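# Lift the scoop by its handle with the nearer arm

## Task

Using the gripper of the arm whose base was closer to the scoop at the beginning, finish with the scoop gripped by its handle. The fingers must clamp firmly across the handle, near the centre of the finger width, with mostly handle between them, and the centre of the pads must sit between the two ends of the handle. The commanded opening for that gripper must be clearly smaller than the handle's thickness. The scoop must be steady and well clear of the table, touched by nothing of that arm except its fingers. Anything else the robot is merely propping up at the end does not count.

## Robot and tools

Robot: two six-joint arms, left_arm and right_arm, each ending in a two-finger gripper. The names are just labels and do not refer to sides of any picture. Choose the arm whose base starts closer to the scoop.

Frame: all reported gripper positions share one world frame. Its origin is at table-top height, midway between the arm bases and a few cm back from the table's near edge. +x runs out across the table, +z is up, and left_arm sits toward +y. Positions are in metres and orientations are quaternions in w,x,y,z order. The reported hand position can drift from the true one, more so when the arm is stretched far out. On a gripper, the fingers point along its local +z and open and close along its local y. The reported point lies between the pads, just behind the fingertips.

execute_actions takes "actions", a list holding zero or one item, plus an optional boolean "pictures".
- An empty list sends nothing and just reports the current state.
- A wait is {"steps": N} with N up to 300. Each step is 1/30 s, and the count runs from the previous result.
- A move is {"rows": [...], "steps": N}, with N from 1 to 15 (15 if omitted) and 1 to 15 rows. Each row covers one step, and the last row repeats for any steps left over.
- Every row is one flat list of 14 numbers covering both arms, even when only one arm should move. The order is left_arm waist, shoulder, elbow, wrist pitch, wrist yaw, wrist roll, gripper opening, then the same seven for right_arm.
- The six joint values are absolute target angles in radians, in the same form as the Joint positions line. They are not offsets. To keep an arm still, repeat its current angles.
- Stated ranges per arm: waist -2.618 to 3.054, shoulder 0.000 to 3.142, elbow 0.000 to 3.142, wrist pitch -1.571 to 1.571, wrist yaw -1.571 to 1.571, wrist roll -2.094 to 2.094. The real ends may differ from these by up to 0.036 rad.
- A call is rejected outright, with nothing sent, if a target lies over 0.036 rad beyond a stated end and also further out than the joint's current angle. A target beyond the real end is cut off at that end, and the result then says "joint sent to its limit". That note may refer to an earlier move that is still running.
- The gripper opening is an absolute value from -1 (closed) to +1 (fully open, 0.087 m between pads).

How motion behaves: each step, every joint target is kept close to the measured angle, within 0.202 rad for the waist, 0.258 for the shoulder, 0.238 for the elbow, 0.573 for wrist pitch and 0.522 for wrist yaw and roll. The targets are also scaled back whenever they would move the hand more than 70 mm from where it is. Distant goals therefore take several calls. Friction can leave a joint up to about 0.031 rad short of its target, and a change smaller than that may do nothing. Between calls the arms keep heading for the last row sent. They stop once everything has nearly stopped moving or a step has been HELD. After that, only a new move makes them continue.

Gripping: grip_measured reports the actual finger opening on the same -1 to 1 scale as the command. Joint positions ends each arm's block with the pad gap in metres. Each gripper's reading may be off by about 1 mm, by a fixed amount for the whole scene. To hold something, keep commanding an opening below grip_measured. About 0.02 below holds firmly, and a smaller margin holds more lightly. Each pad pushes with at most about 20 N. Closing quickly can squeeze harder and can even spring the fingers open, so close at a moderate pace.

Result lines:
- The state line gives each gripper's position and quaternion.
- Joint positions and Joint velocities list, per arm, the six joints (rad, rad/s) followed by the pad gap (m, m/s).
- "joint command not followed" means a clearance check altered or blocked some joint targets. The rest of the row still ran.
- HELD marks steps on which all or part of your row was not applied.
- Joint torques are raw drive outputs in joint order. They are offset, scaled and noisy, and not zero in free air.
- MOTOR HOT appears from 75 °C. At 90 °C the arm is halted for 10 s. At 100 °C the arm goes limp and drops whatever it holds. Holding a load heats the motors, even while you are thinking.

zoom_image takes "camera" (one of cam_head_left, cam_head_right, cam_high, cam_low, cam_left_wrist, cam_right_wrist) and "region" [x0, y0, x1, y1]. The region is in pixels of that camera's latest 504x504 image, measured from its top-left corner, and can be at most 504 pixels on each side. It returns an enlarged view. Calibration data (K, distortion, T_world_to_cam) can be used to project world points into the images, but expect a few degrees and millimetres of error.

finished_scene takes {"scene": n} and ends that scene irreversibly, reporting whether the goal was met. The goal must still hold when it is called.

Order: look first. Find the scoop and its handle, and pick the closer arm. Open that gripper and move above the handle with the fingers straddling it across its width. Lower it, close to well below the handle's width, and confirm grip_measured stays above the command. Then lift clear of the table and hold steady, waiting briefly to confirm there is no slip before finishing. The simulation keeps running while you compose replies.

Avoid:
- Knocking or pushing anything off the table.
- Dropping or slamming the scoop, or pressing hard on the table.
- Letting the arms collide or push on each other.
- Touching the scoop with any part of the arm other than the fingers.
- Hitting the bar and plate behind the bases, which can stand up to about 3 cm above the table and give no warning.

Occasionally an outside force may briefly pull on the held part or nudge loose objects, so grip firmly.

Each tool is called as name([rows], argument=value, ...), one row to a line, values as JSON.

## Session

execute_actions(actions=[])

Scene clock: 0.00 s of 4200.00 s.
left_arm: end_effector_position=(+0.4958, +0.1197, +0.1467) grip_measured=+0.988 end_effector_quat_wxyz=(+0.739, +0.056, +0.669, +0.058) | right_arm: end_effector_position=(+0.3426, -0.4481, +0.2123) grip_measured=+0.993 end_effector_quat_wxyz=(+0.380, +0.335, +0.802, +0.317)
Joint positions: left_arm=[-0.541  1.983  0.982  1.134 -0.57   0.223  0.087] | right_arm=[-0.776  1.441  1.293 -0.673 -0.842  0.386  0.087]
Joint velocities: left_arm=[ 0.007 -0.002 -0.002 -0.051 -0.037  0.007  0.   ] | right_arm=[ 0.012 -0.002 -0.002  0.007  0.066 -0.022  0.001]
Joint torques (N m, as the arm reports them, + toward a larger angle): no reading
camera_calibration (this result's frames):
cam_left_wrist: T_world_to_cam=[[0.00867833, -0.988283, -0.152383, 0.13772], [-0.711181, 0.101027, -0.695712, 0.462557], [0.702956, 0.114409, -0.701971, -0.119696], [0, 0, 0, 1]] pos_world=[0.411907, 0.10307, 0.258769]
cam_right_wrist: T_world_to_cam=[[-0.287014, -0.573286, -0.767441, 0.00690668], [-0.944775, 0.301708, 0.127955, 0.45242], [0.158189, 0.761784, -0.628221, 0.55956], [0, 0, 0, 1]] pos_world=[0.340901, -0.558803, 0.298938]

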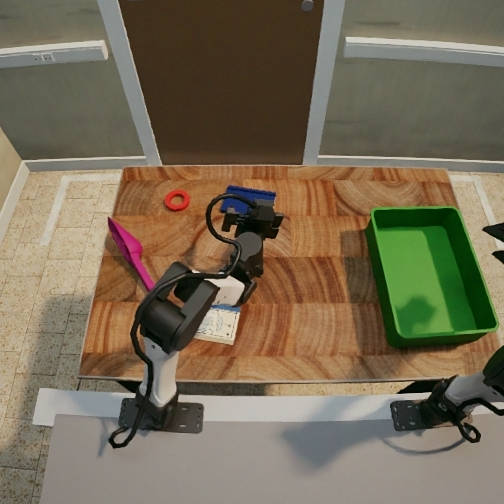

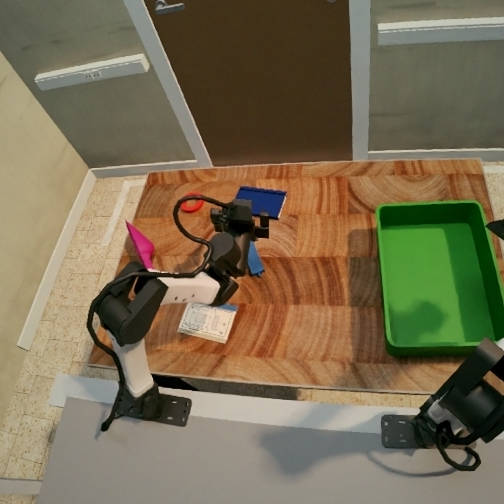

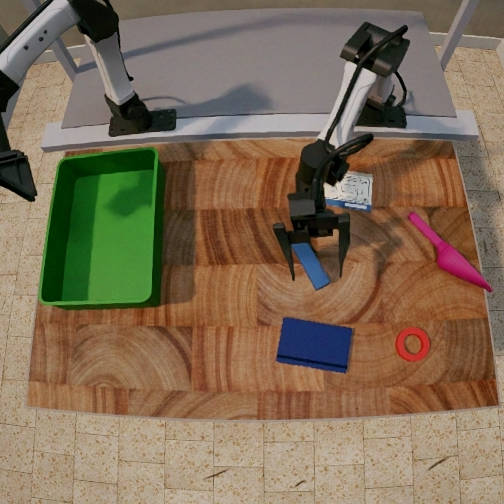

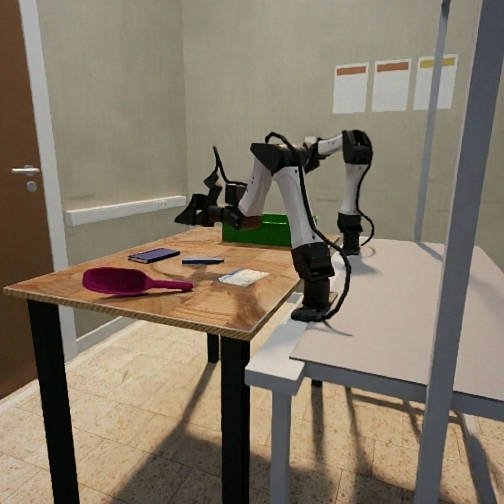

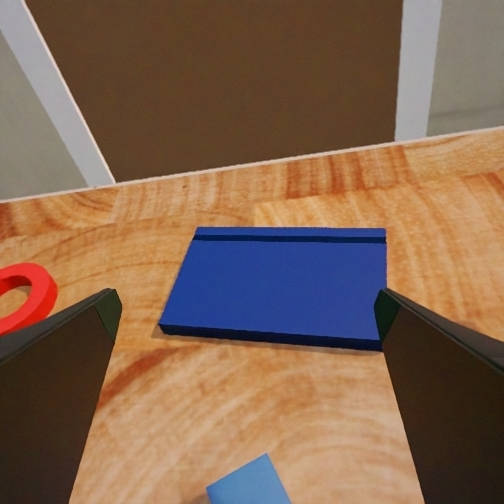

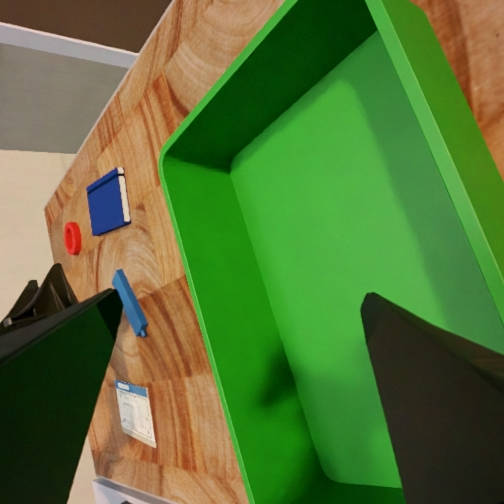

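zoom_image(camera="cam_high", region=[390, 195, 504, 309])

zoom_image(camera="cam_low", region=[65, 240, 215, 320])

zoom_image(camera="cam_head_left", region=[85, 205, 185, 305])

Region (390, 195, 504, 309) of cam_high's 504x504 image, scaled by 4.421, with more detail than that image has.

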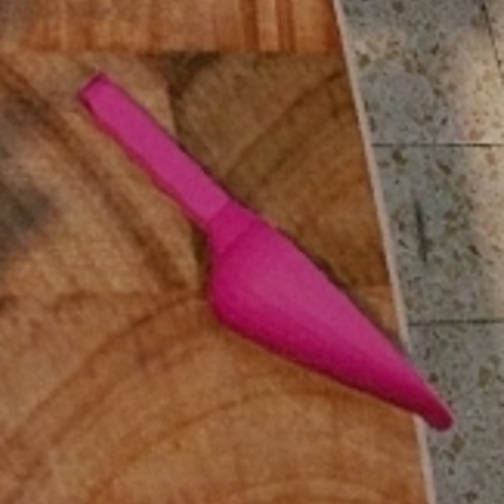

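Region (65, 240, 215, 320) of cam_low's 504x504 image, scaled by 3.360, with more detail than that image has; it fills the top 269 rows of this view, and the rest is white.

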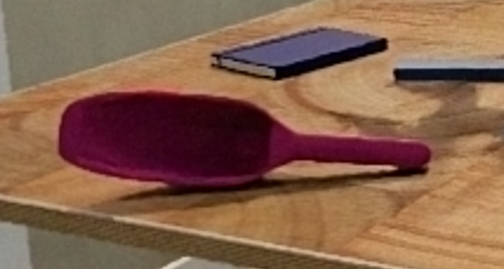

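Region (85, 205, 185, 305) of cam_head_left's 504x504 image, scaled by 5.040, with more detail than that image has.

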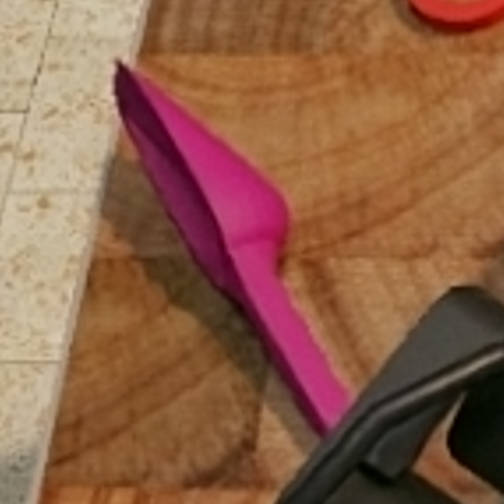

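execute_actions([
  {"rows": [[-0.541,1.982,0.983,1.134,-0.57,0.222,1, -0.776,1.441,1.293,-0.673,-0.842,0.386,1],[-0.541,1.978,0.987,1.134,-0.569,0.219,1, -0.776,1.441,1.293,-0.673,-0.842,0.386,1],[-0.541,1.971,0.994,1.132,-0.567,0.215,1, -0.776,1.441,1.293,-0.673,-0.842,0.386,1],[-0.541,1.963,1.004,1.126,-0.564,0.208,1, -0.776,1.441,1.293,-0.673,-0.842,0.386,1],[-0.541,1.952,1.015,1.115,-0.561,0.2,1, -0.776,1.441,1.293,-0.673,-0.842,0.386,1],[-0.541,1.939,1.03,1.101,-0.557,0.19,1, -0.776,1.441,1.293,-0.673,-0.842,0.386,1],[-0.541,1.924,1.046,1.082,-0.552,0.178,1, -0.776,1.441,1.293,-0.673,-0.842,0.386,1],[-0.541,1.907,1.064,1.06,-0.547,0.165,1, -0.776,1.441,1.293,-0.673,-0.842,0.386,1],[-0.54,1.889,1.085,1.033,-0.541,0.15,1, -0.776,1.441,1.293,-0.673,-0.842,0.386,1],[-0.538,1.871,1.107,1.003,-0.535,0.134,1, -0.776,1.441,1.293,-0.673,-0.842,0.386,1],[-0.534,1.851,1.13,0.969,-0.528,0.116,1, -0.776,1.441,1.293,-0.673,-0.842,0.386,1],[-0.529,1.832,1.154,0.932,-0.521,0.097,1, -0.776,1.441,1.293,-0.673,-0.842,0.386,1],[-0.523,1.812,1.179,0.891,-0.513,0.077,1, -0.776,1.441,1.293,-0.673,-0.842,0.386,1],[-0.515,1.792,1.205,0.847,-0.504,0.056,1, -0.776,1.441,1.293,-0.673,-0.842,0.386,1],[-0.506,1.774,1.231,0.8,-0.496,0.035,1, -0.776,1.441,1.293,-0.673,-0.842,0.386,1]], "steps": 15},
], pictures=false)

execute_actions([
  {"rows": [[-0.496,1.756,1.257,0.75,-0.487,0.012,1, -0.776,1.441,1.293,-0.673,-0.842,0.386,1],[-0.484,1.739,1.283,0.697,-0.478,-0.011,1, -0.776,1.441,1.293,-0.673,-0.842,0.386,1],[-0.471,1.724,1.308,0.642,-0.469,-0.034,1, -0.776,1.441,1.293,-0.673,-0.842,0.386,1],[-0.457,1.711,1.332,0.585,-0.459,-0.058,1, -0.776,1.441,1.293,-0.673,-0.842,0.386,1],[-0.441,1.7,1.356,0.525,-0.45,-0.082,1, -0.776,1.441,1.293,-0.673,-0.842,0.386,1],[-0.425,1.692,1.377,0.464,-0.441,-0.106,1, -0.776,1.441,1.293,-0.673,-0.842,0.386,1],[-0.408,1.685,1.398,0.402,-0.431,-0.13,1, -0.776,1.441,1.293,-0.673,-0.842,0.386,1],[-0.39,1.681,1.416,0.338,-0.422,-0.153,1, -0.776,1.441,1.293,-0.673,-0.842,0.386,1],[-0.37,1.68,1.432,0.273,-0.413,-0.176,1, -0.776,1.441,1.293,-0.673,-0.842,0.386,1],[-0.351,1.68,1.447,0.207,-0.404,-0.199,1, -0.776,1.441,1.293,-0.673,-0.842,0.386,1],[-0.33,1.68,1.458,0.141,-0.396,-0.22,1, -0.776,1.441,1.293,-0.673,-0.842,0.386,1],[-0.309,1.68,1.468,0.074,-0.387,-0.241,1, -0.776,1.441,1.293,-0.673,-0.842,0.386,1],[-0.287,1.68,1.475,0.007,-0.379,-0.261,1, -0.776,1.441,1.293,-0.673,-0.842,0.386,1],[-0.265,1.68,1.479,-0.059,-0.372,-0.28,1, -0.776,1.441,1.293,-0.673,-0.842,0.386,1],[-0.242,1.68,1.48,-0.125,-0.365,-0.298,1, -0.776,1.441,1.293,-0.673,-0.842,0.386,1]], "steps": 15},
], pictures=false)

execute_actions([
  {"rows": [[-0.22,1.68,1.48,-0.19,-0.359,-0.314,1, -0.776,1.441,1.293,-0.673,-0.842,0.386,1],[-0.197,1.68,1.48,-0.254,-0.353,-0.329,1, -0.776,1.441,1.293,-0.673,-0.842,0.386,1],[-0.174,1.68,1.48,-0.316,-0.348,-0.342,1, -0.776,1.441,1.293,-0.673,-0.842,0.386,1],[-0.15,1.68,1.48,-0.377,-0.343,-0.354,1, -0.776,1.441,1.293,-0.673,-0.842,0.386,1],[-0.127,1.68,1.48,-0.437,-0.339,-0.364,1, -0.776,1.441,1.293,-0.673,-0.842,0.386,1],[-0.105,1.68,1.48,-0.494,-0.336,-0.372,1, -0.776,1.441,1.293,-0.673,-0.842,0.386,1],[-0.082,1.68,1.48,-0.549,-0.333,-0.379,1, -0.776,1.441,1.293,-0.673,-0.842,0.386,1],[-0.06,1.68,1.48,-0.602,-0.331,-0.383,1, -0.776,1.441,1.293,-0.673,-0.842,0.386,1],[-0.038,1.68,1.48,-0.652,-0.33,-0.386,1, -0.776,1.441,1.293,-0.673,-0.842,0.386,1],[-0.017,1.68,1.48,-0.699,-0.33,-0.387,1, -0.776,1.441,1.293,-0.673,-0.842,0.386,1],[0.004,1.681,1.48,-0.743,-0.33,-0.387,1, -0.776,1.441,1.293,-0.673,-0.842,0.386,1],[0.023,1.682,1.48,-0.784,-0.33,-0.387,1, -0.776,1.441,1.293,-0.673,-0.842,0.386,1],[0.043,1.685,1.48,-0.821,-0.33,-0.387,1, -0.776,1.441,1.293,-0.673,-0.842,0.386,1],[0.061,1.689,1.48,-0.855,-0.33,-0.387,1, -0.776,1.441,1.293,-0.673,-0.842,0.386,1],[0.078,1.693,1.48,-0.885,-0.33,-0.387,1, -0.776,1.441,1.293,-0.673,-0.842,0.386,1]], "steps": 15},
], pictures=false)

execute_actions([
  {"rows": [[0.094,1.699,1.48,-0.912,-0.33,-0.387,1, -0.776,1.441,1.293,-0.673,-0.842,0.386,1],[0.11,1.705,1.48,-0.934,-0.33,-0.387,1, -0.776,1.441,1.293,-0.673,-0.842,0.386,1],[0.124,1.711,1.48,-0.953,-0.33,-0.387,1, -0.776,1.441,1.293,-0.673,-0.842,0.386,1],[0.137,1.718,1.48,-0.967,-0.33,-0.387,1, -0.776,1.441,1.293,-0.673,-0.842,0.386,1],[0.149,1.725,1.48,-0.978,-0.33,-0.387,1, -0.776,1.441,1.293,-0.673,-0.842,0.386,1],[0.159,1.732,1.48,-0.986,-0.33,-0.387,1, -0.776,1.441,1.293,-0.673,-0.842,0.386,1],[0.168,1.739,1.48,-0.992,-0.33,-0.387,1, -0.776,1.441,1.293,-0.673,-0.842,0.386,1],[0.176,1.745,1.48,-0.996,-0.33,-0.387,1, -0.776,1.441,1.293,-0.673,-0.842,0.386,1],[0.182,1.751,1.48,-1.0,-0.33,-0.387,1, -0.776,1.441,1.293,-0.673,-0.842,0.386,1],[0.187,1.757,1.48,-1.0,-0.33,-0.387,1, -0.776,1.441,1.293,-0.673,-0.842,0.386,1],[0.191,1.761,1.48,-1.0,-0.33,-0.387,1, -0.776,1.441,1.293,-0.673,-0.842,0.386,1],[0.193,1.765,1.48,-1.0,-0.33,-0.387,1, -0.776,1.441,1.293,-0.673,-0.842,0.386,1],[0.194,1.768,1.48,-1.0,-0.33,-0.387,1, -0.776,1.441,1.293,-0.673,-0.842,0.386,1],[0.194,1.769,1.48,-1.0,-0.33,-0.387,1, -0.776,1.441,1.293,-0.673,-0.842,0.386,1],[0.194,1.77,1.48,-1.0,-0.33,-0.387,1, -0.776,1.441,1.293,-0.673,-0.842,0.386,1]], "steps": 15},
], pictures=false)

execute_actions([
  {"steps": 12},
])

Scene clock: 120.50 s of 4200.00 s.
left_arm: end_effector_position=(+0.5072, +0.1050, +0.2570) grip_measured=+0.988 end_effector_quat_wxyz=(+0.777, +0.007, +0.630, -0.015) | right_arm: end_effector_position=(+0.3426, -0.4481, +0.2123) grip_measured=+0.993 end_effector_quat_wxyz=(+0.380, +0.335, +0.802, +0.317)
Joint positions: left_arm=[-0.534  1.836  1.169  0.925 -0.528  0.112  0.087] | right_arm=[-0.776  1.441  1.293 -0.673 -0.842  0.386  0.087]
Joint velocities: left_arm=[ 0.134 -0.676  0.784 -0.93   0.242 -0.52   0.   ] | right_arm=[ 0.002 -0.007  0.002  0.007  0.037  0.066 -0.001]
Joint torques (N m, as the arm reports them, + toward a larger angle): left_arm=[  1.76 -12.82   8.2    1.64   0.02  -0.02] | right_arm=[ 0.19 -7.13  7.47  1.59 -0.24 -0.01]
Steps of this call (steps 1 to 90: nothing new was sent; then 117.00 s passed at rest; steps 91 to 105: all 15 steps of this action). Readings (joint positions):
91: left_arm=[-0.541 1.983 0.982 1.132 -0.570 0.223] | right_arm=[-0.776 1.441 1.293 -0.673 -0.842 0.386]
92: left_arm=[-0.541 1.983 0.982 1.132 -0.570 0.223] | right_arm=[-0.776 1.441 1.293 -0.673 -0.842 0.386]
94: left_arm=[-0.541 1.983 0.982 1.131 -0.570 0.222] | right_arm=[-0.776 1.441 1.293 -0.673 -0.842 0.386]
98: left_arm=[-0.541 1.970 1.010 1.091 -0.565 0.202] | right_arm=[-0.776 1.441 1.293 -0.673 -0.842 0.386]
105: the state above

Scene clock: 121.00 s of 4200.00 s.
left_arm: end_effector_position=(+0.5285, +0.2060, +0.2995) grip_measured=+0.988 end_effector_quat_wxyz=(+0.680, -0.089, +0.727, -0.030) | right_arm: end_effector_position=(+0.3426, -0.4481, +0.2123) grip_measured=+0.993 end_effector_quat_wxyz=(+0.380, +0.335, +0.802, +0.317)
Joint positions: left_arm=[-0.29   1.687  1.459  0.161 -0.402 -0.206  0.087] | right_arm=[-0.776  1.441  1.293 -0.673 -0.842  0.386  0.087]
Joint velocities: left_arm=[ 0.613 -0.017  0.076 -1.897  0.212 -0.52  -0.   ] | right_arm=[ 0.022 -0.002 -0.002  0.022  0.007 -0.037 -0.   ]
Joint torques (N m, as the arm reports them, + toward a larger angle): left_arm=[  1.05 -10.35   9.     1.78  -0.02  -0.05] | right_arm=[ 0.19 -7.17  7.46  1.59 -0.24 -0.01]
Steps of this call (steps 1 to 15: all 15 steps of this action). Readings (joint positions):
1: left_arm=[-0.527 1.813 1.196 0.892 -0.520 0.095] | right_arm=[-0.776 1.441 1.293 -0.673 -0.842 0.386]
2: left_arm=[-0.518 1.792 1.224 0.856 -0.512 0.075] | right_arm=[-0.776 1.441 1.293 -0.673 -0.842 0.386]
4: left_arm=[-0.494 1.753 1.277 0.776 -0.496 0.035] | right_arm=[-0.776 1.441 1.293 -0.673 -0.842 0.386]
8: left_arm=[-0.429 1.701 1.373 0.583 -0.463 -0.053] | right_arm=[-0.776 1.441 1.293 -0.673 -0.842 0.386]
15: the state above

Scene clock: 121.50 s of 4200.00 s.
left_arm: end_effector_position=(+0.4127, +0.3697, +0.1399) grip_measured=+0.988 end_effector_quat_wxyz=(+0.326, -0.225, +0.912, +0.109) | right_arm: end_effector_position=(+0.3426, -0.4481, +0.2123) grip_measured=+0.993 end_effector_quat_wxyz=(+0.380, +0.335, +0.802, +0.317)
Joint positions: left_arm=[ 0.043  1.687  1.461 -0.712 -0.34  -0.371  0.087] | right_arm=[-0.776  1.441  1.293 -0.673 -0.842  0.386  0.087]
Joint velocities: left_arm=[ 0.51   0.002  0.012 -1.267 -0.066 -0.154 -0.   ] | right_arm=[ 0.002 -0.007 -0.002 -0.022 -0.051 -0.051  0.   ]
Joint torques (N m, as the arm reports them, + toward a larger angle): left_arm=[ 0.44 -8.71  8.88  1.37 -0.07 -0.03] | right_arm=[ 0.2  -7.15  7.47  1.59 -0.25 -0.01]
Steps of this call (steps 1 to 15: all 15 steps of this action). Readings (joint positions):
1: left_arm=[-0.268 1.687 1.461 0.095 -0.394 -0.226] | right_arm=[-0.776 1.441 1.293 -0.673 -0.842 0.386]
2: left_arm=[-0.245 1.687 1.461 0.029 -0.387 -0.245] | right_arm=[-0.776 1.441 1.293 -0.673 -0.842 0.386]
4: left_arm=[-0.198 1.687 1.461 -0.106 -0.373 -0.279] | right_arm=[-0.776 1.441 1.293 -0.673 -0.842 0.386]
8: left_arm=[-0.104 1.687 1.461 -0.356 -0.354 -0.332] | right_arm=[-0.776 1.441 1.293 -0.673 -0.842 0.386]
15: the state above

Scene clock: 122.00 s of 4200.00 s.
left_arm: end_effector_position=(+0.3395, +0.4190, +0.0940) grip_measured=+0.988 end_effector_quat_wxyz=(+0.154, -0.277, +0.936, +0.156) | right_arm: end_effector_position=(+0.3426, -0.4481, +0.2123) grip_measured=+0.993 end_effector_quat_wxyz=(+0.380, +0.335, +0.802, +0.317)
Joint positions: left_arm=[ 0.186  1.762  1.461 -0.985 -0.336 -0.38   0.087] | right_arm=[-0.776  1.441  1.293 -0.673 -0.842  0.386  0.087]
Joint velocities: left_arm=[-0.012  0.051 -0.017 -0.066 -0.007  0.007 -0.   ] | right_arm=[-0.022 -0.002 -0.012  0.022  0.037 -0.051  0.001]
Joint torques (N m, as the arm reports them, + toward a larger angle): left_arm=[ 0.89 -9.04  8.37  0.76 -0.1  -0.06] | right_arm=[ 0.2  -7.13  7.48  1.59 -0.25 -0.02]
Steps of this call (steps 1 to 15: all 15 steps of this action). Readings (joint positions):
1: left_arm=[0.060 1.687 1.461 -0.752 -0.339 -0.373] | right_arm=[-0.776 1.441 1.293 -0.673 -0.842 0.386]
2: left_arm=[0.077 1.688 1.461 -0.788 -0.339 -0.374] | right_arm=[-0.776 1.441 1.293 -0.673 -0.842 0.386]
4: left_arm=[0.108 1.694 1.461 -0.849 -0.339 -0.377] | right_arm=[-0.776 1.441 1.293 -0.673 -0.842 0.386]
8: left_arm=[0.155 1.722 1.461 -0.932 -0.338 -0.379] | right_arm=[-0.776 1.441 1.293 -0.673 -0.842 0.386]
15: the state above

Scene clock: 122.40 s of 4200.00 s.
left_arm: end_effector_position=(+0.3373, +0.4184, +0.0931) grip_measured=+0.988 end_effector_quat_wxyz=(+0.148, -0.276, +0.937, +0.156) | right_arm: end_effector_position=(+0.3426, -0.4481, +0.2123) grip_measured=+0.993 end_effector_quat_wxyz=(+0.380, +0.335, +0.802, +0.317)
Joint positions: left_arm=[ 0.186  1.763  1.461 -0.994 -0.335 -0.38   0.087] | right_arm=[-0.776  1.441  1.293 -0.673 -0.842  0.386  0.087]
Joint velocities: left_arm=[-0.007  0.002 -0.012 -0.022 -0.037 -0.095 -0.001] | right_arm=[ 0.002 -0.002 -0.002  0.022 -0.037 -0.066 -0.   ]
Joint torques (N m, as the arm reports them, + toward a larger angle): left_arm=[ 0.84 -8.82  8.35  0.77 -0.14 -0.05] | right_arm=[ 0.21 -7.16  7.49  1.59 -0.24 -0.01]
Steps of this call (steps 1 to 12: the robot went on to your last target). Readings (joint positions):
1: left_arm=[0.186 1.763 1.461 -0.988 -0.336 -0.380] | right_arm=[-0.776 1.441 1.293 -0.673 -0.842 0.386]
2: left_arm=[0.186 1.763 1.461 -0.989 -0.336 -0.380] | right_arm=[-0.776 1.441 1.293 -0.673 -0.842 0.386]
4: left_arm=[0.186 1.763 1.461 -0.991 -0.335 -0.380] | right_arm=[-0.776 1.441 1.293 -0.673 -0.842 0.386]
8: left_arm=[0.186 1.763 1.461 -0.993 -0.335 -0.380] | right_arm=[-0.776 1.441 1.293 -0.673 -0.842 0.386]
12: the state above
camera_calibration (this result's frames):
cam_left_wrist: T_world_to_cam=[[0.570274, -0.795272, -0.205746, 0.160875], [-0.652635, -0.590736, 0.474445, 0.443131], [-0.498854, -0.136287, -0.855903, 0.444534], [0, 0, 0, 1]] pos_world=[0.419217, 0.450297, 0.203336]
cam_right_wrist: T_world_to_cam=[[-0.287014, -0.573286, -0.767441, 0.00690668], [-0.944775, 0.301708, 0.127955, 0.45242], [0.158189, 0.761784, -0.628221, 0.55956], [0, 0, 0, 1]] pos_world=[0.340901, -0.558803, 0.298938]

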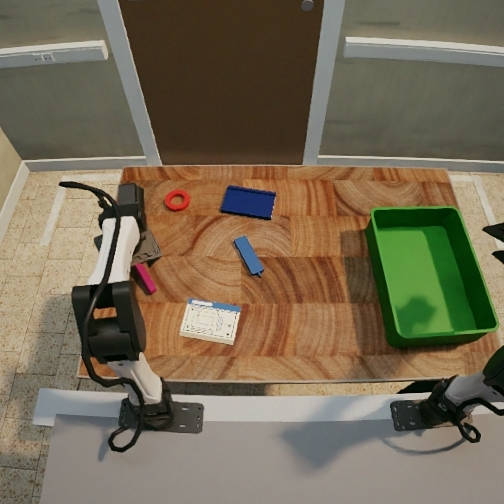

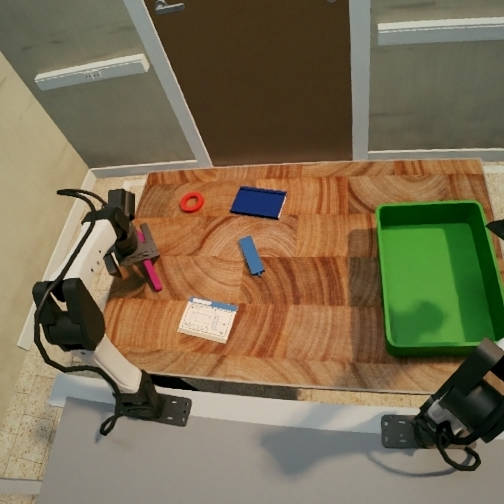

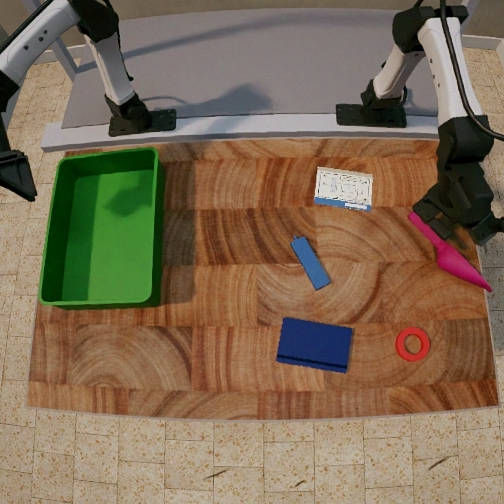

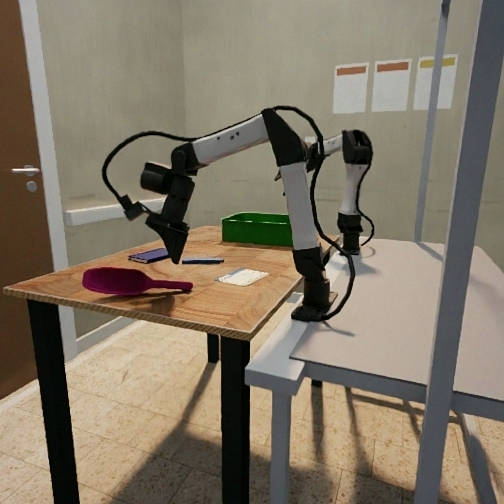

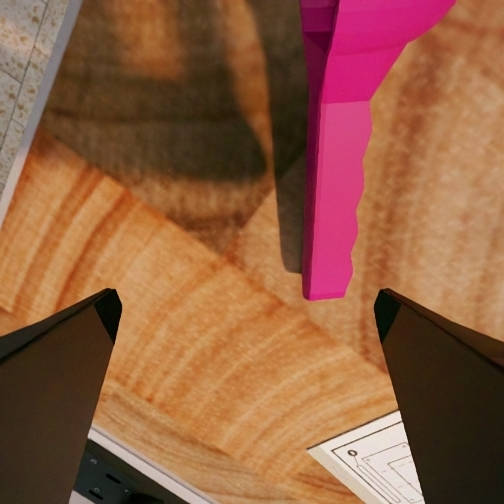

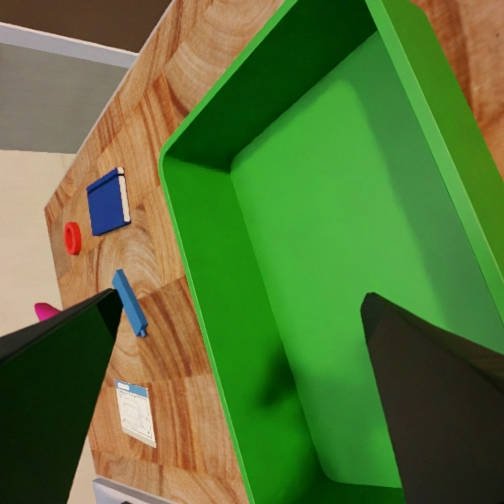

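zoom_image(camera="cam_left_wrist", region=[240, 60, 480, 320])

zoom_image(camera="cam_low", region=[70, 180, 230, 310])

Region (240, 60, 480, 320) of cam_left_wrist's 504x504 image, scaled by 1.938, with more detail than that image has; it fills the left 465 columns of this view, and the rest is white.

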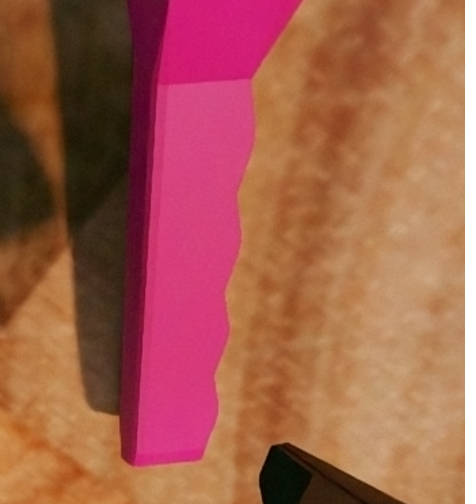

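Region (70, 180, 230, 310) of cam_low's 504x504 image, scaled by 3.150, with more detail than that image has; it fills the top 410 rows of this view, and the rest is white.

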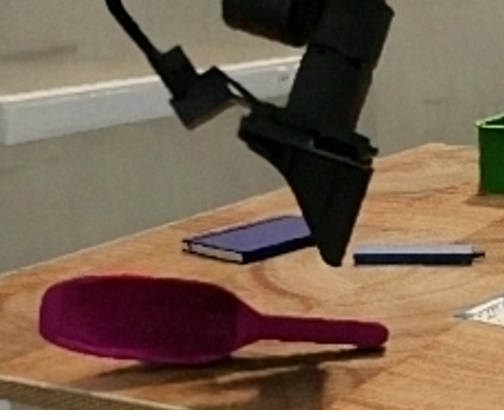

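execute_actions([
  {"rows": [[0.179,1.771,1.48,-0.985,-0.341,-0.388,0.97, -0.776,1.441,1.293,-0.673,-0.842,0.386,1],[0.177,1.774,1.481,-0.984,-0.343,-0.391,0.96, -0.776,1.441,1.293,-0.673,-0.842,0.386,1],[0.174,1.779,1.482,-0.983,-0.346,-0.396,0.94, -0.776,1.441,1.293,-0.673,-0.842,0.386,1],[0.17,1.786,1.483,-0.981,-0.351,-0.402,0.92, -0.776,1.441,1.293,-0.673,-0.842,0.386,1],[0.165,1.794,1.485,-0.978,-0.356,-0.41,0.89, -0.776,1.441,1.293,-0.673,-0.842,0.386,1],[0.159,1.804,1.487,-0.976,-0.363,-0.419,0.85, -0.776,1.441,1.293,-0.673,-0.842,0.386,1],[0.152,1.814,1.49,-0.973,-0.371,-0.43,0.81, -0.776,1.441,1.293,-0.673,-0.842,0.386,1],[0.144,1.826,1.492,-0.969,-0.379,-0.441,0.76, -0.776,1.441,1.293,-0.673,-0.842,0.386,1],[0.136,1.839,1.495,-0.966,-0.387,-0.453,0.7, -0.776,1.441,1.293,-0.673,-0.842,0.386,1],[0.128,1.852,1.498,-0.963,-0.396,-0.466,0.65, -0.776,1.441,1.293,-0.673,-0.842,0.386,1],[0.12,1.864,1.501,-0.959,-0.405,-0.478,0.6, -0.776,1.441,1.293,-0.673,-0.842,0.386,1],[0.112,1.877,1.504,-0.956,-0.413,-0.49,0.54, -0.776,1.441,1.293,-0.673,-0.842,0.386,1],[0.104,1.889,1.506,-0.952,-0.421,-0.501,0.49, -0.776,1.441,1.293,-0.673,-0.842,0.386,1],[0.097,1.899,1.509,-0.949,-0.429,-0.512,0.44, -0.776,1.441,1.293,-0.673,-0.842,0.386,1],[0.091,1.909,1.511,-0.947,-0.436,-0.521,0.4, -0.776,1.441,1.293,-0.673,-0.842,0.386,1]], "steps": 15},
], pictures=false)

execute_actions([
  {"rows": [[0.086,1.917,1.513,-0.944,-0.441,-0.529,0.37, -0.776,1.441,1.293,-0.673,-0.842,0.386,1],[0.082,1.924,1.514,-0.942,-0.446,-0.535,0.34, -0.776,1.441,1.293,-0.673,-0.842,0.386,1],[0.079,1.929,1.515,-0.941,-0.449,-0.54,0.32, -0.776,1.441,1.293,-0.673,-0.842,0.386,1],[0.077,1.932,1.516,-0.94,-0.451,-0.543,0.3, -0.776,1.441,1.293,-0.673,-0.842,0.386,1],[0.076,1.933,1.516,-0.94,-0.452,-0.544,0.3, -0.776,1.441,1.293,-0.673,-0.842,0.386,1]], "steps": 15},
])

zoom_image(camera="cam_low", region=[110, 220, 210, 305])

Scene clock: 226.23 s of 4200.00 s.
left_arm: end_effector_position=(+0.3546, +0.4001, +0.0612) grip_measured=+0.420 end_effector_quat_wxyz=(+0.132, -0.280, +0.934, +0.179) | right_arm: end_effector_position=(+0.3426, -0.4481, +0.2123) grip_measured=+0.993 end_effector_quat_wxyz=(+0.380, +0.335, +0.802, +0.317)
Joint positions: left_arm=[ 0.109  1.884  1.486 -0.969 -0.396 -0.472  0.062] | right_arm=[-0.776  1.441  1.293 -0.673 -0.842  0.386  0.087]
Joint velocities: left_arm=[-0.237  0.349  0.051  0.066 -0.227 -0.271 -0.033] | right_arm=[ 0.002 -0.012 -0.007  0.022 -0.007  0.051 -0.   ]
Joint torques (N m, as the arm reports them, + toward a larger angle): left_arm=[ -0.12 -10.22   8.41   0.76  -0.32  -0.1 ] | right_arm=[ 0.21 -7.12  7.48  1.59 -0.24 -0.01]
Steps of this call (steps 1 to 15: the robot went on to your last target; steps 16 to 90: nothing new was sent; then 100.33 s passed at rest; steps 91 to 105: all 15 steps of this action). Readings (joint positions):
91: left_arm=[0.186 1.763 1.461 -0.994 -0.335 -0.380] | right_arm=[-0.776 1.441 1.293 -0.673 -0.842 0.386]
92: left_arm=[0.186 1.763 1.461 -0.994 -0.335 -0.381] | right_arm=[-0.776 1.441 1.293 -0.673 -0.842 0.386]
94: left_arm=[0.184 1.765 1.461 -0.994 -0.337 -0.385] | right_arm=[-0.776 1.441 1.293 -0.673 -0.842 0.386]
98: left_arm=[0.167 1.792 1.469 -0.990 -0.351 -0.406] | right_arm=[-0.776 1.441 1.293 -0.673 -0.842 0.386]
105: the state above

Scene clock: 226.73 s of 4200.00 s.
left_arm: end_effector_position=(+0.3623, +0.3958, +0.0495) grip_measured=+0.300 end_effector_quat_wxyz=(+0.136, -0.294, +0.925, +0.196) | right_arm: end_effector_position=(+0.3426, -0.4481, +0.2123) grip_measured=+0.993 end_effector_quat_wxyz=(+0.380, +0.335, +0.802, +0.317)
Joint positions: left_arm=[ 0.081  1.929  1.495 -0.951 -0.44  -0.534  0.057] | right_arm=[-0.776  1.441  1.293 -0.673 -0.842  0.386  0.087]
Joint velocities: left_arm=[ 0.007 -0.007  0.002 -0.051 -0.066 -0.022 -0.001] | right_arm=[ 0.012 -0.007 -0.007 -0.051  0.051  0.022  0.001]
Joint torques (N m, as the arm reports them, + toward a larger angle): left_arm=[ -0.19 -10.58   8.27   0.74  -0.28  -0.08] | right_arm=[ 0.21 -7.12  7.49  1.58 -0.24 -0.01]
Steps of this call (steps 1 to 15: all 15 steps of this action). Readings (joint positions):
1: left_arm=[0.102 1.895 1.488 -0.966 -0.402 -0.482] | right_arm=[-0.776 1.441 1.293 -0.673 -0.842 0.386]
2: left_arm=[0.095 1.906 1.489 -0.964 -0.408 -0.491] | right_arm=[-0.776 1.441 1.293 -0.673 -0.842 0.386]
4: left_arm=[0.086 1.921 1.491 -0.959 -0.418 -0.506] | right_arm=[-0.776 1.441 1.293 -0.673 -0.842 0.386]
8: left_arm=[0.081 1.929 1.492 -0.955 -0.431 -0.525] | right_arm=[-0.776 1.441 1.293 -0.673 -0.842 0.386]
15: the state above
camera_calibration (this result's frames):
cam_left_wrist: T_world_to_cam=[[0.605468, -0.745439, -0.278799, 0.0907931], [-0.599864, -0.657657, 0.455687, 0.475071], [-0.523041, -0.108662, -0.845352, 0.413847], [0, 0, 0, 1]] pos_world=[0.446465, 0.425084, 0.158676]
cam_right_wrist: T_world_to_cam=[[-0.287014, -0.573286, -0.767441, 0.00690668], [-0.944775, 0.301708, 0.127955, 0.45242], [0.158189, 0.761784, -0.628221, 0.55956], [0, 0, 0, 1]] pos_world=[0.340901, -0.558803, 0.298938]

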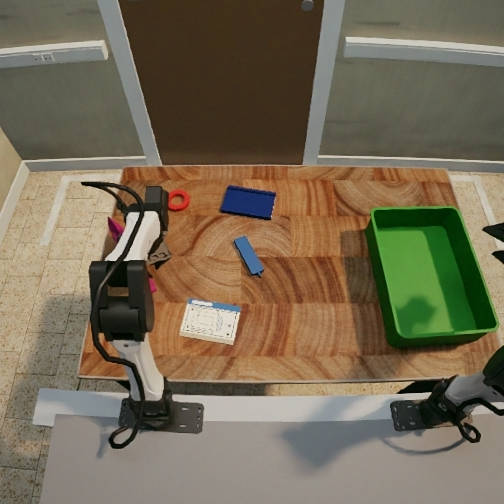

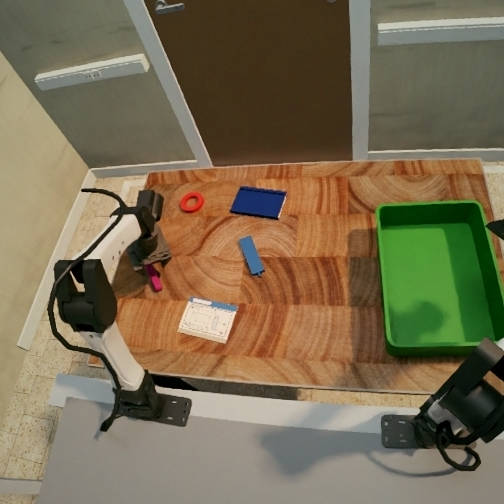

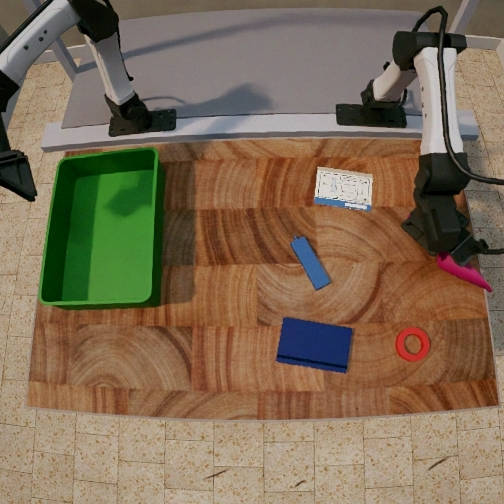

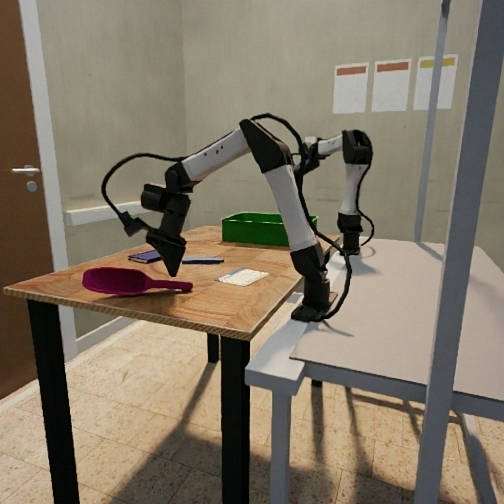

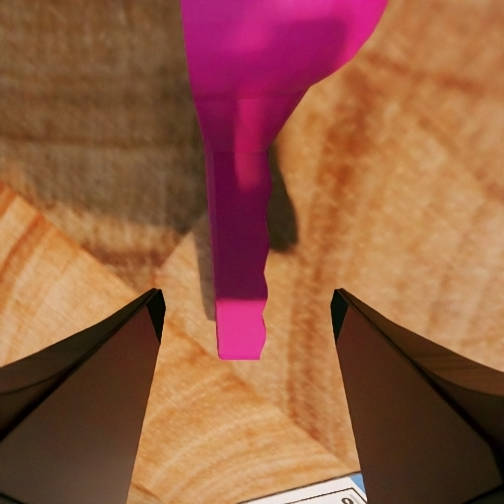

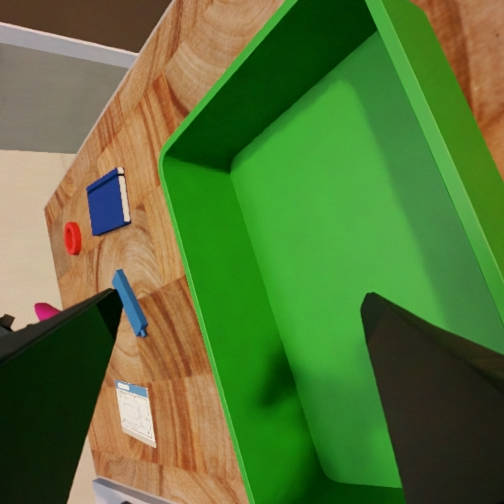

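Region (110, 220, 210, 305) of cam_low's 504x504 image, scaled by 5.040, with more detail than that image has; it fills the top 428 rows of this view, and the rest is white.

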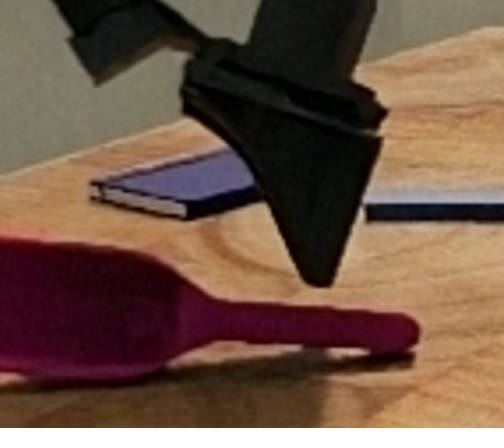

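execute_actions(actions=[])

Scene clock: 251.23 s of 4200.00 s.
left_arm: end_effector_position=(+0.3624, +0.3960, +0.0495) grip_measured=+0.300 end_effector_quat_wxyz=(+0.137, -0.296, +0.925, +0.197) | right_arm: end_effector_position=(+0.3426, -0.4481, +0.2123) grip_measured=+0.993 end_effector_quat_wxyz=(+0.380, +0.335, +0.802, +0.317)
Joint positions: left_arm=[ 0.081  1.929  1.495 -0.951 -0.442 -0.537  0.057] | right_arm=[-0.776  1.441  1.293 -0.673 -0.842  0.386  0.087]
Joint velocities: left_arm=[-0.017  0.007 -0.002 -0.022 -0.051  0.037  0.   ] | right_arm=[ 0.002 -0.007 -0.007 -0.037  0.022 -0.022  0.001]
Joint torques (N m, as the arm reports them, + toward a larger angle): left_arm=[ -0.14 -10.58   8.27   0.73  -0.32  -0.06] | right_arm=[ 0.18 -7.13  7.49  1.59 -0.25 -0.01]
Steps of this call (steps 1 to 15: the robot went on to your last target; steps 16 to 90: nothing new was sent; then 21.50 s passed at rest). Readings (joint positions):
1: left_arm=[0.081 1.929 1.495 -0.951 -0.440 -0.535] | right_arm=[-0.776 1.441 1.293 -0.673 -0.842 0.386]
2: left_arm=[0.081 1.929 1.495 -0.951 -0.440 -0.536] | right_arm=[-0.776 1.441 1.293 -0.673 -0.842 0.386]
4: left_arm=[0.081 1.929 1.495 -0.951 -0.441 -0.536] | right_arm=[-0.776 1.441 1.293 -0.673 -0.842 0.386]
8: left_arm=[0.081 1.929 1.495 -0.951 -0.441 -0.537] | right_arm=[-0.776 1.441 1.293 -0.673 -0.842 0.386]
90: the state above
All arms were judged still, so your last target was given up. Only a new action makes them travel on or press farther. Fingers that are still opening or closing keep moving.
camera_calibration (this result's frames):
cam_left_wrist: T_world_to_cam=[[0.607884, -0.743382, -0.279036, 0.0892369], [-0.59877, -0.659964, 0.453786, 0.47588], [-0.52149, -0.108771, -0.846296, 0.413534], [0, 0, 0, 1]] pos_world=[0.446351, 0.425381, 0.158925]
cam_right_wrist: T_world_to_cam=[[-0.287014, -0.573286, -0.767441, 0.00690668], [-0.944775, 0.301708, 0.127955, 0.45242], [0.158189, 0.761784, -0.628221, 0.55956], [0, 0, 0, 1]] pos_world=[0.340901, -0.558803, 0.298938]

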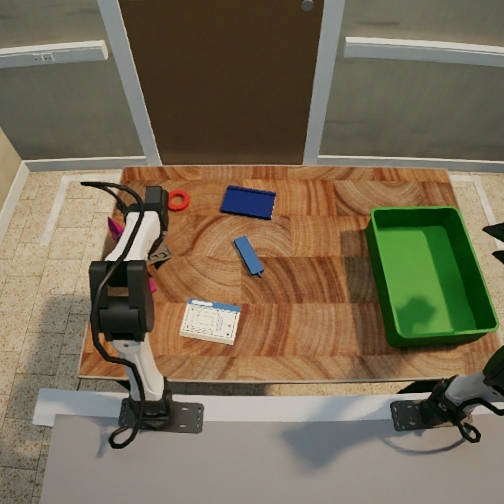

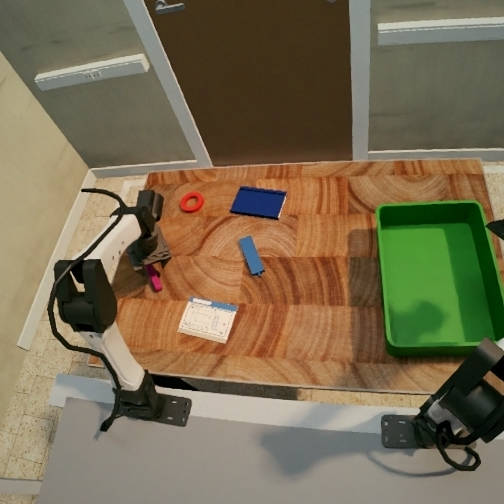

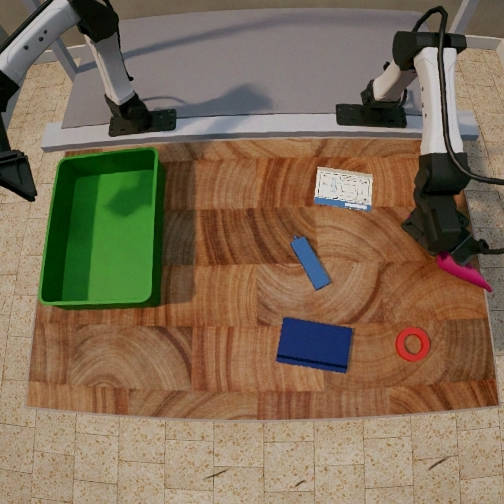

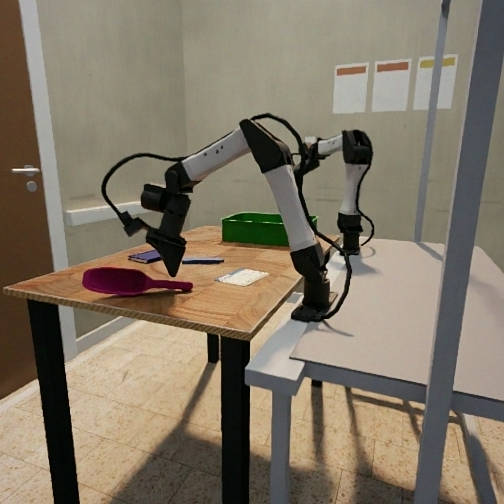

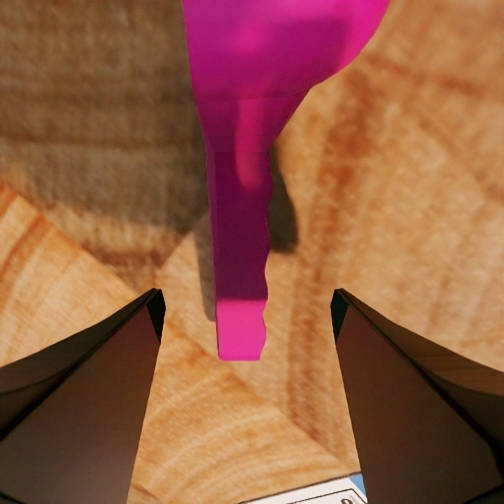

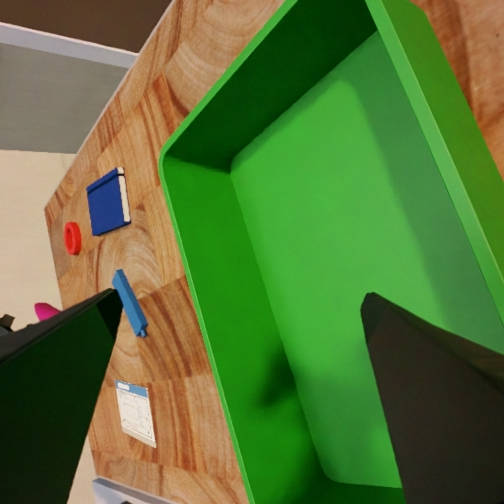

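execute_actions([
  {"rows": [[0.084,1.934,1.492,-0.938,-0.445,-0.535,0.28,-0.776,1.441,1.293,-0.673,-0.842,0.386,1],[0.087,1.935,1.487,-0.933,-0.443,-0.531,0.26,-0.776,1.441,1.293,-0.673,-0.842,0.386,1],[0.090,1.937,1.482,-0.927,-0.441,-0.528,0.24,-0.776,1.441,1.293,-0.673,-0.842,0.386,1],[0.093,1.939,1.477,-0.920,-0.439,-0.525,0.22,-0.776,1.441,1.293,-0.673,-0.842,0.386,1],[0.096,1.941,1.472,-0.913,-0.438,-0.522,0.20,-0.776,1.441,1.293,-0.673,-0.842,0.386,1],[0.099,1.943,1.467,-0.906,-0.437,-0.519,0.18,-0.776,1.441,1.293,-0.673,-0.842,0.386,1],[0.101,1.945,1.463,-0.899,-0.436,-0.516,0.16,-0.776,1.441,1.293,-0.673,-0.842,0.386,1],[0.103,1.947,1.459,-0.892,-0.435,-0.513,0.14,-0.776,1.441,1.293,-0.673,-0.842,0.386,1],[0.105,1.949,1.455,-0.886,-0.434,-0.510,0.12,-0.776,1.441,1.293,-0.673,-0.842,0.386,1],[0.107,1.950,1.452,-0.880,-0.433,-0.507,0.10,-0.776,1.441,1.293,-0.673,-0.842,0.386,1],[0.108,1.951,1.449,-0.876,-0.432,-0.505,0.08,-0.776,1.441,1.293,-0.673,-0.842,0.386,1],[0.109,1.952,1.447,-0.873,-0.432,-0.504,0.06,-0.776,1.441,1.293,-0.673,-0.842,0.386,1],[0.110,1.953,1.445,-0.871,-0.432,-0.503,0.05,-0.776,1.441,1.293,-0.673,-0.842,0.386,1]], "steps": 15},
], pictures=false)

execute_actions([
  {"steps": 12},
])

zoom_image(camera="cam_low", region=[110, 220, 210, 305])

Scene clock: 291.80 s of 4200.00 s.
left_arm: end_effector_position=(+0.3621, +0.4037, +0.0351) grip_measured=+0.051 end_effector_quat_wxyz=(+0.134, -0.294, +0.925, +0.198) | right_arm: end_effector_position=(+0.3426, -0.4481, +0.2123) grip_measured=+0.993 end_effector_quat_wxyz=(+0.380, +0.335, +0.802, +0.317)
Joint positions: left_arm=[ 0.101  1.945  1.458 -0.894 -0.438 -0.514  0.046] | right_arm=[-0.776  1.441  1.293 -0.673 -0.842  0.386  0.087]
Joint velocities: left_arm=[ 0.007  0.037 -0.042  0.081  0.007  0.007 -0.001] | right_arm=[-0.017  0.007  0.007 -0.037  0.066  0.022 -0.001]
Joint torques (N m, as the arm reports them, + toward a larger angle): left_arm=[  0.93 -10.68   5.45   0.78  -0.2    0.06] | right_arm=[ 0.21 -7.14  7.48  1.59 -0.24 -0.01]
Steps of this call (steps 1 to 90: nothing new was sent; then 37.07 s passed at rest; steps 91 to 105: all 15 steps of this action). Readings (joint positions):
91: left_arm=[0.081 1.929 1.495 -0.951 -0.442 -0.537] | right_arm=[-0.776 1.441 1.293 -0.673 -0.842 0.386]
92: left_arm=[0.081 1.929 1.495 -0.950 -0.442 -0.537] | right_arm=[-0.776 1.441 1.293 -0.673 -0.842 0.386]
94: left_arm=[0.081 1.929 1.495 -0.946 -0.442 -0.536] | right_arm=[-0.776 1.441 1.293 -0.673 -0.842 0.386]
98: left_arm=[0.086 1.929 1.481 -0.924 -0.441 -0.528] | right_arm=[-0.776 1.441 1.293 -0.673 -0.842 0.386]
105: the state above

Scene clock: 292.20 s of 4200.00 s.
left_arm: end_effector_position=(+0.3642, +0.4037, +0.0343) grip_measured=+0.050 end_effector_quat_wxyz=(+0.137, -0.293, +0.926, +0.196) | right_arm: end_effector_position=(+0.3426, -0.4481, +0.2123) grip_measured=+0.993 end_effector_quat_wxyz=(+0.380, +0.335, +0.802, +0.317)
Joint positions: left_arm=[ 0.101  1.947  1.457 -0.883 -0.436 -0.509  0.046] | right_arm=[-0.776  1.441  1.293 -0.673 -0.842  0.386  0.087]
Joint velocities: left_arm=[ 0.007 -0.037 -0.002 -0.022  0.007  0.037 -0.001] | right_arm=[-0.002  0.012  0.012  0.022 -0.022 -0.066 -0.001]
Joint torques (N m, as the arm reports them, + toward a larger angle): left_arm=[  0.95 -10.46   5.31   0.72  -0.19   0.04] | right_arm=[ 0.19 -7.15  7.47  1.59 -0.24 -0.01]
Steps of this call (steps 1 to 12: the robot went on to your last target). Readings (joint positions):
1: left_arm=[0.101 1.947 1.457 -0.893 -0.437 -0.513] | right_arm=[-0.776 1.441 1.293 -0.673 -0.842 0.386]
2: left_arm=[0.101 1.947 1.457 -0.891 -0.437 -0.512] | right_arm=[-0.776 1.441 1.293 -0.673 -0.842 0.386]
4: left_arm=[0.101 1.947 1.457 -0.888 -0.437 -0.511] | right_arm=[-0.776 1.441 1.293 -0.673 -0.842 0.386]
8: left_arm=[0.101 1.947 1.457 -0.884 -0.436 -0.510] | right_arm=[-0.776 1.441 1.293 -0.673 -0.842 0.386]
12: the state above
camera_calibration (this result's frames):
cam_left_wrist: T_world_to_cam=[[0.603157, -0.747301, -0.278823, 0.0929144], [-0.602784, -0.655992, 0.45423, 0.488787], [-0.522353, -0.105902, -0.846128, 0.401547], [0, 0, 0, 1]] pos_world=[0.44834, 0.4326, 0.143645]
cam_right_wrist: T_world_to_cam=[[-0.287014, -0.573286, -0.767441, 0.00690668], [-0.944775, 0.301708, 0.127955, 0.45242], [0.158189, 0.761784, -0.628221, 0.55956], [0, 0, 0, 1]] pos_world=[0.340901, -0.558803, 0.298938]

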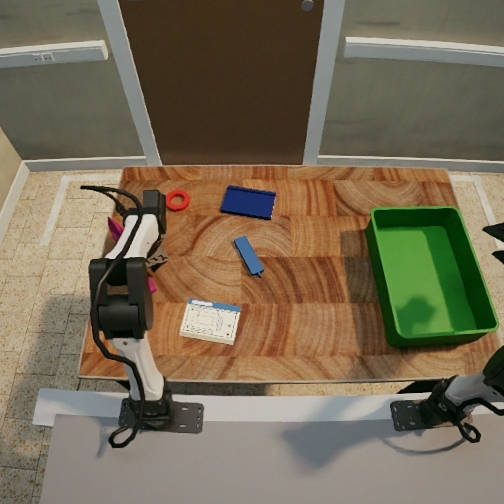

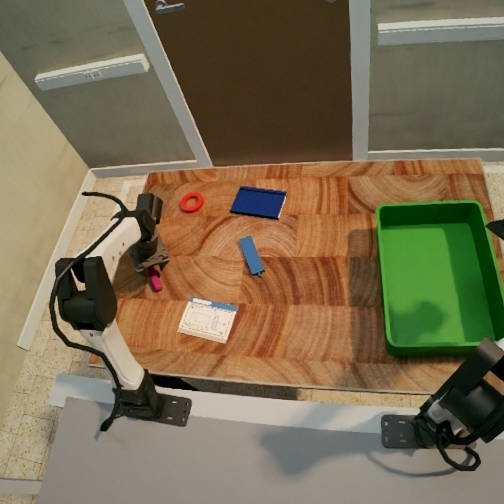

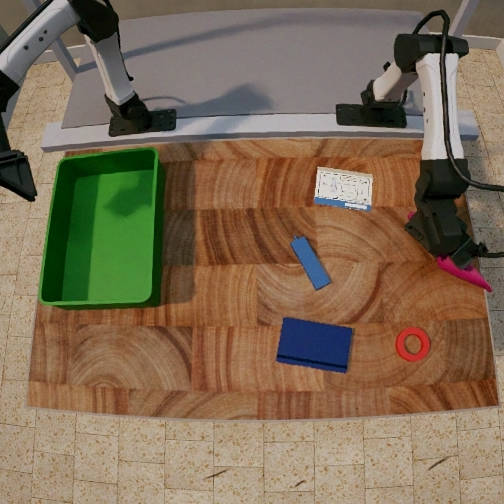

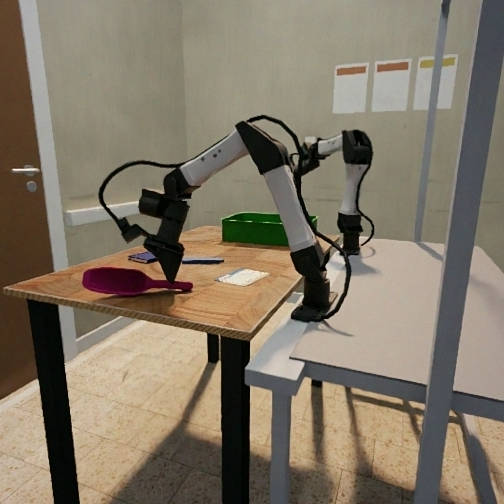

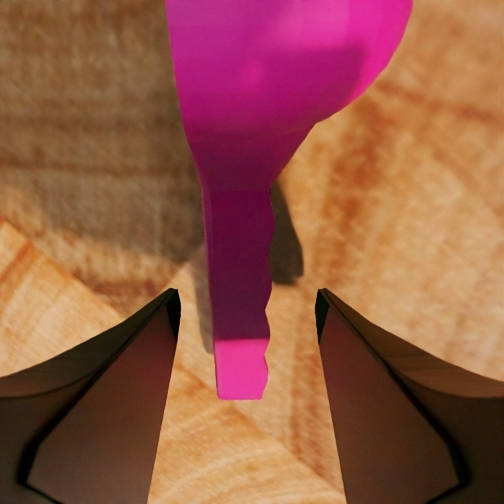

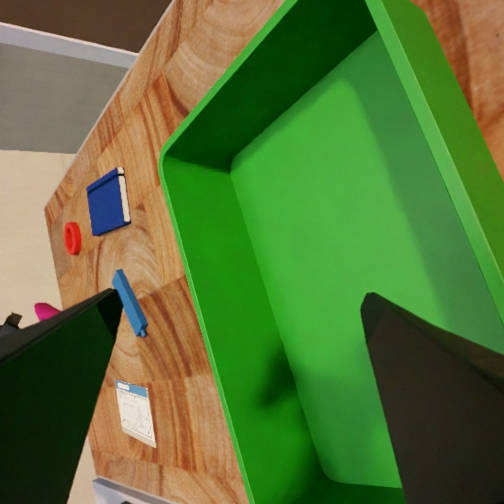

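Region (110, 220, 210, 305) of cam_low's 504x504 image, scaled by 5.040, with more detail than that image has; it fills the top 428 rows of this view, and the rest is white.

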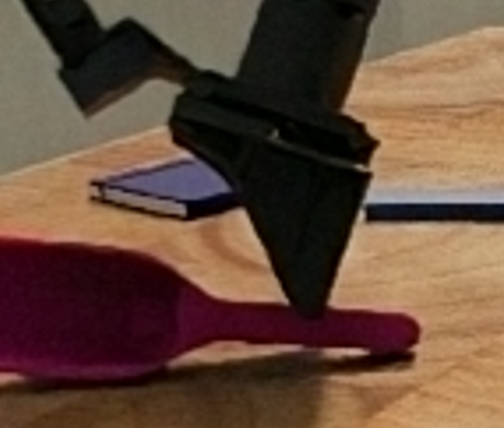

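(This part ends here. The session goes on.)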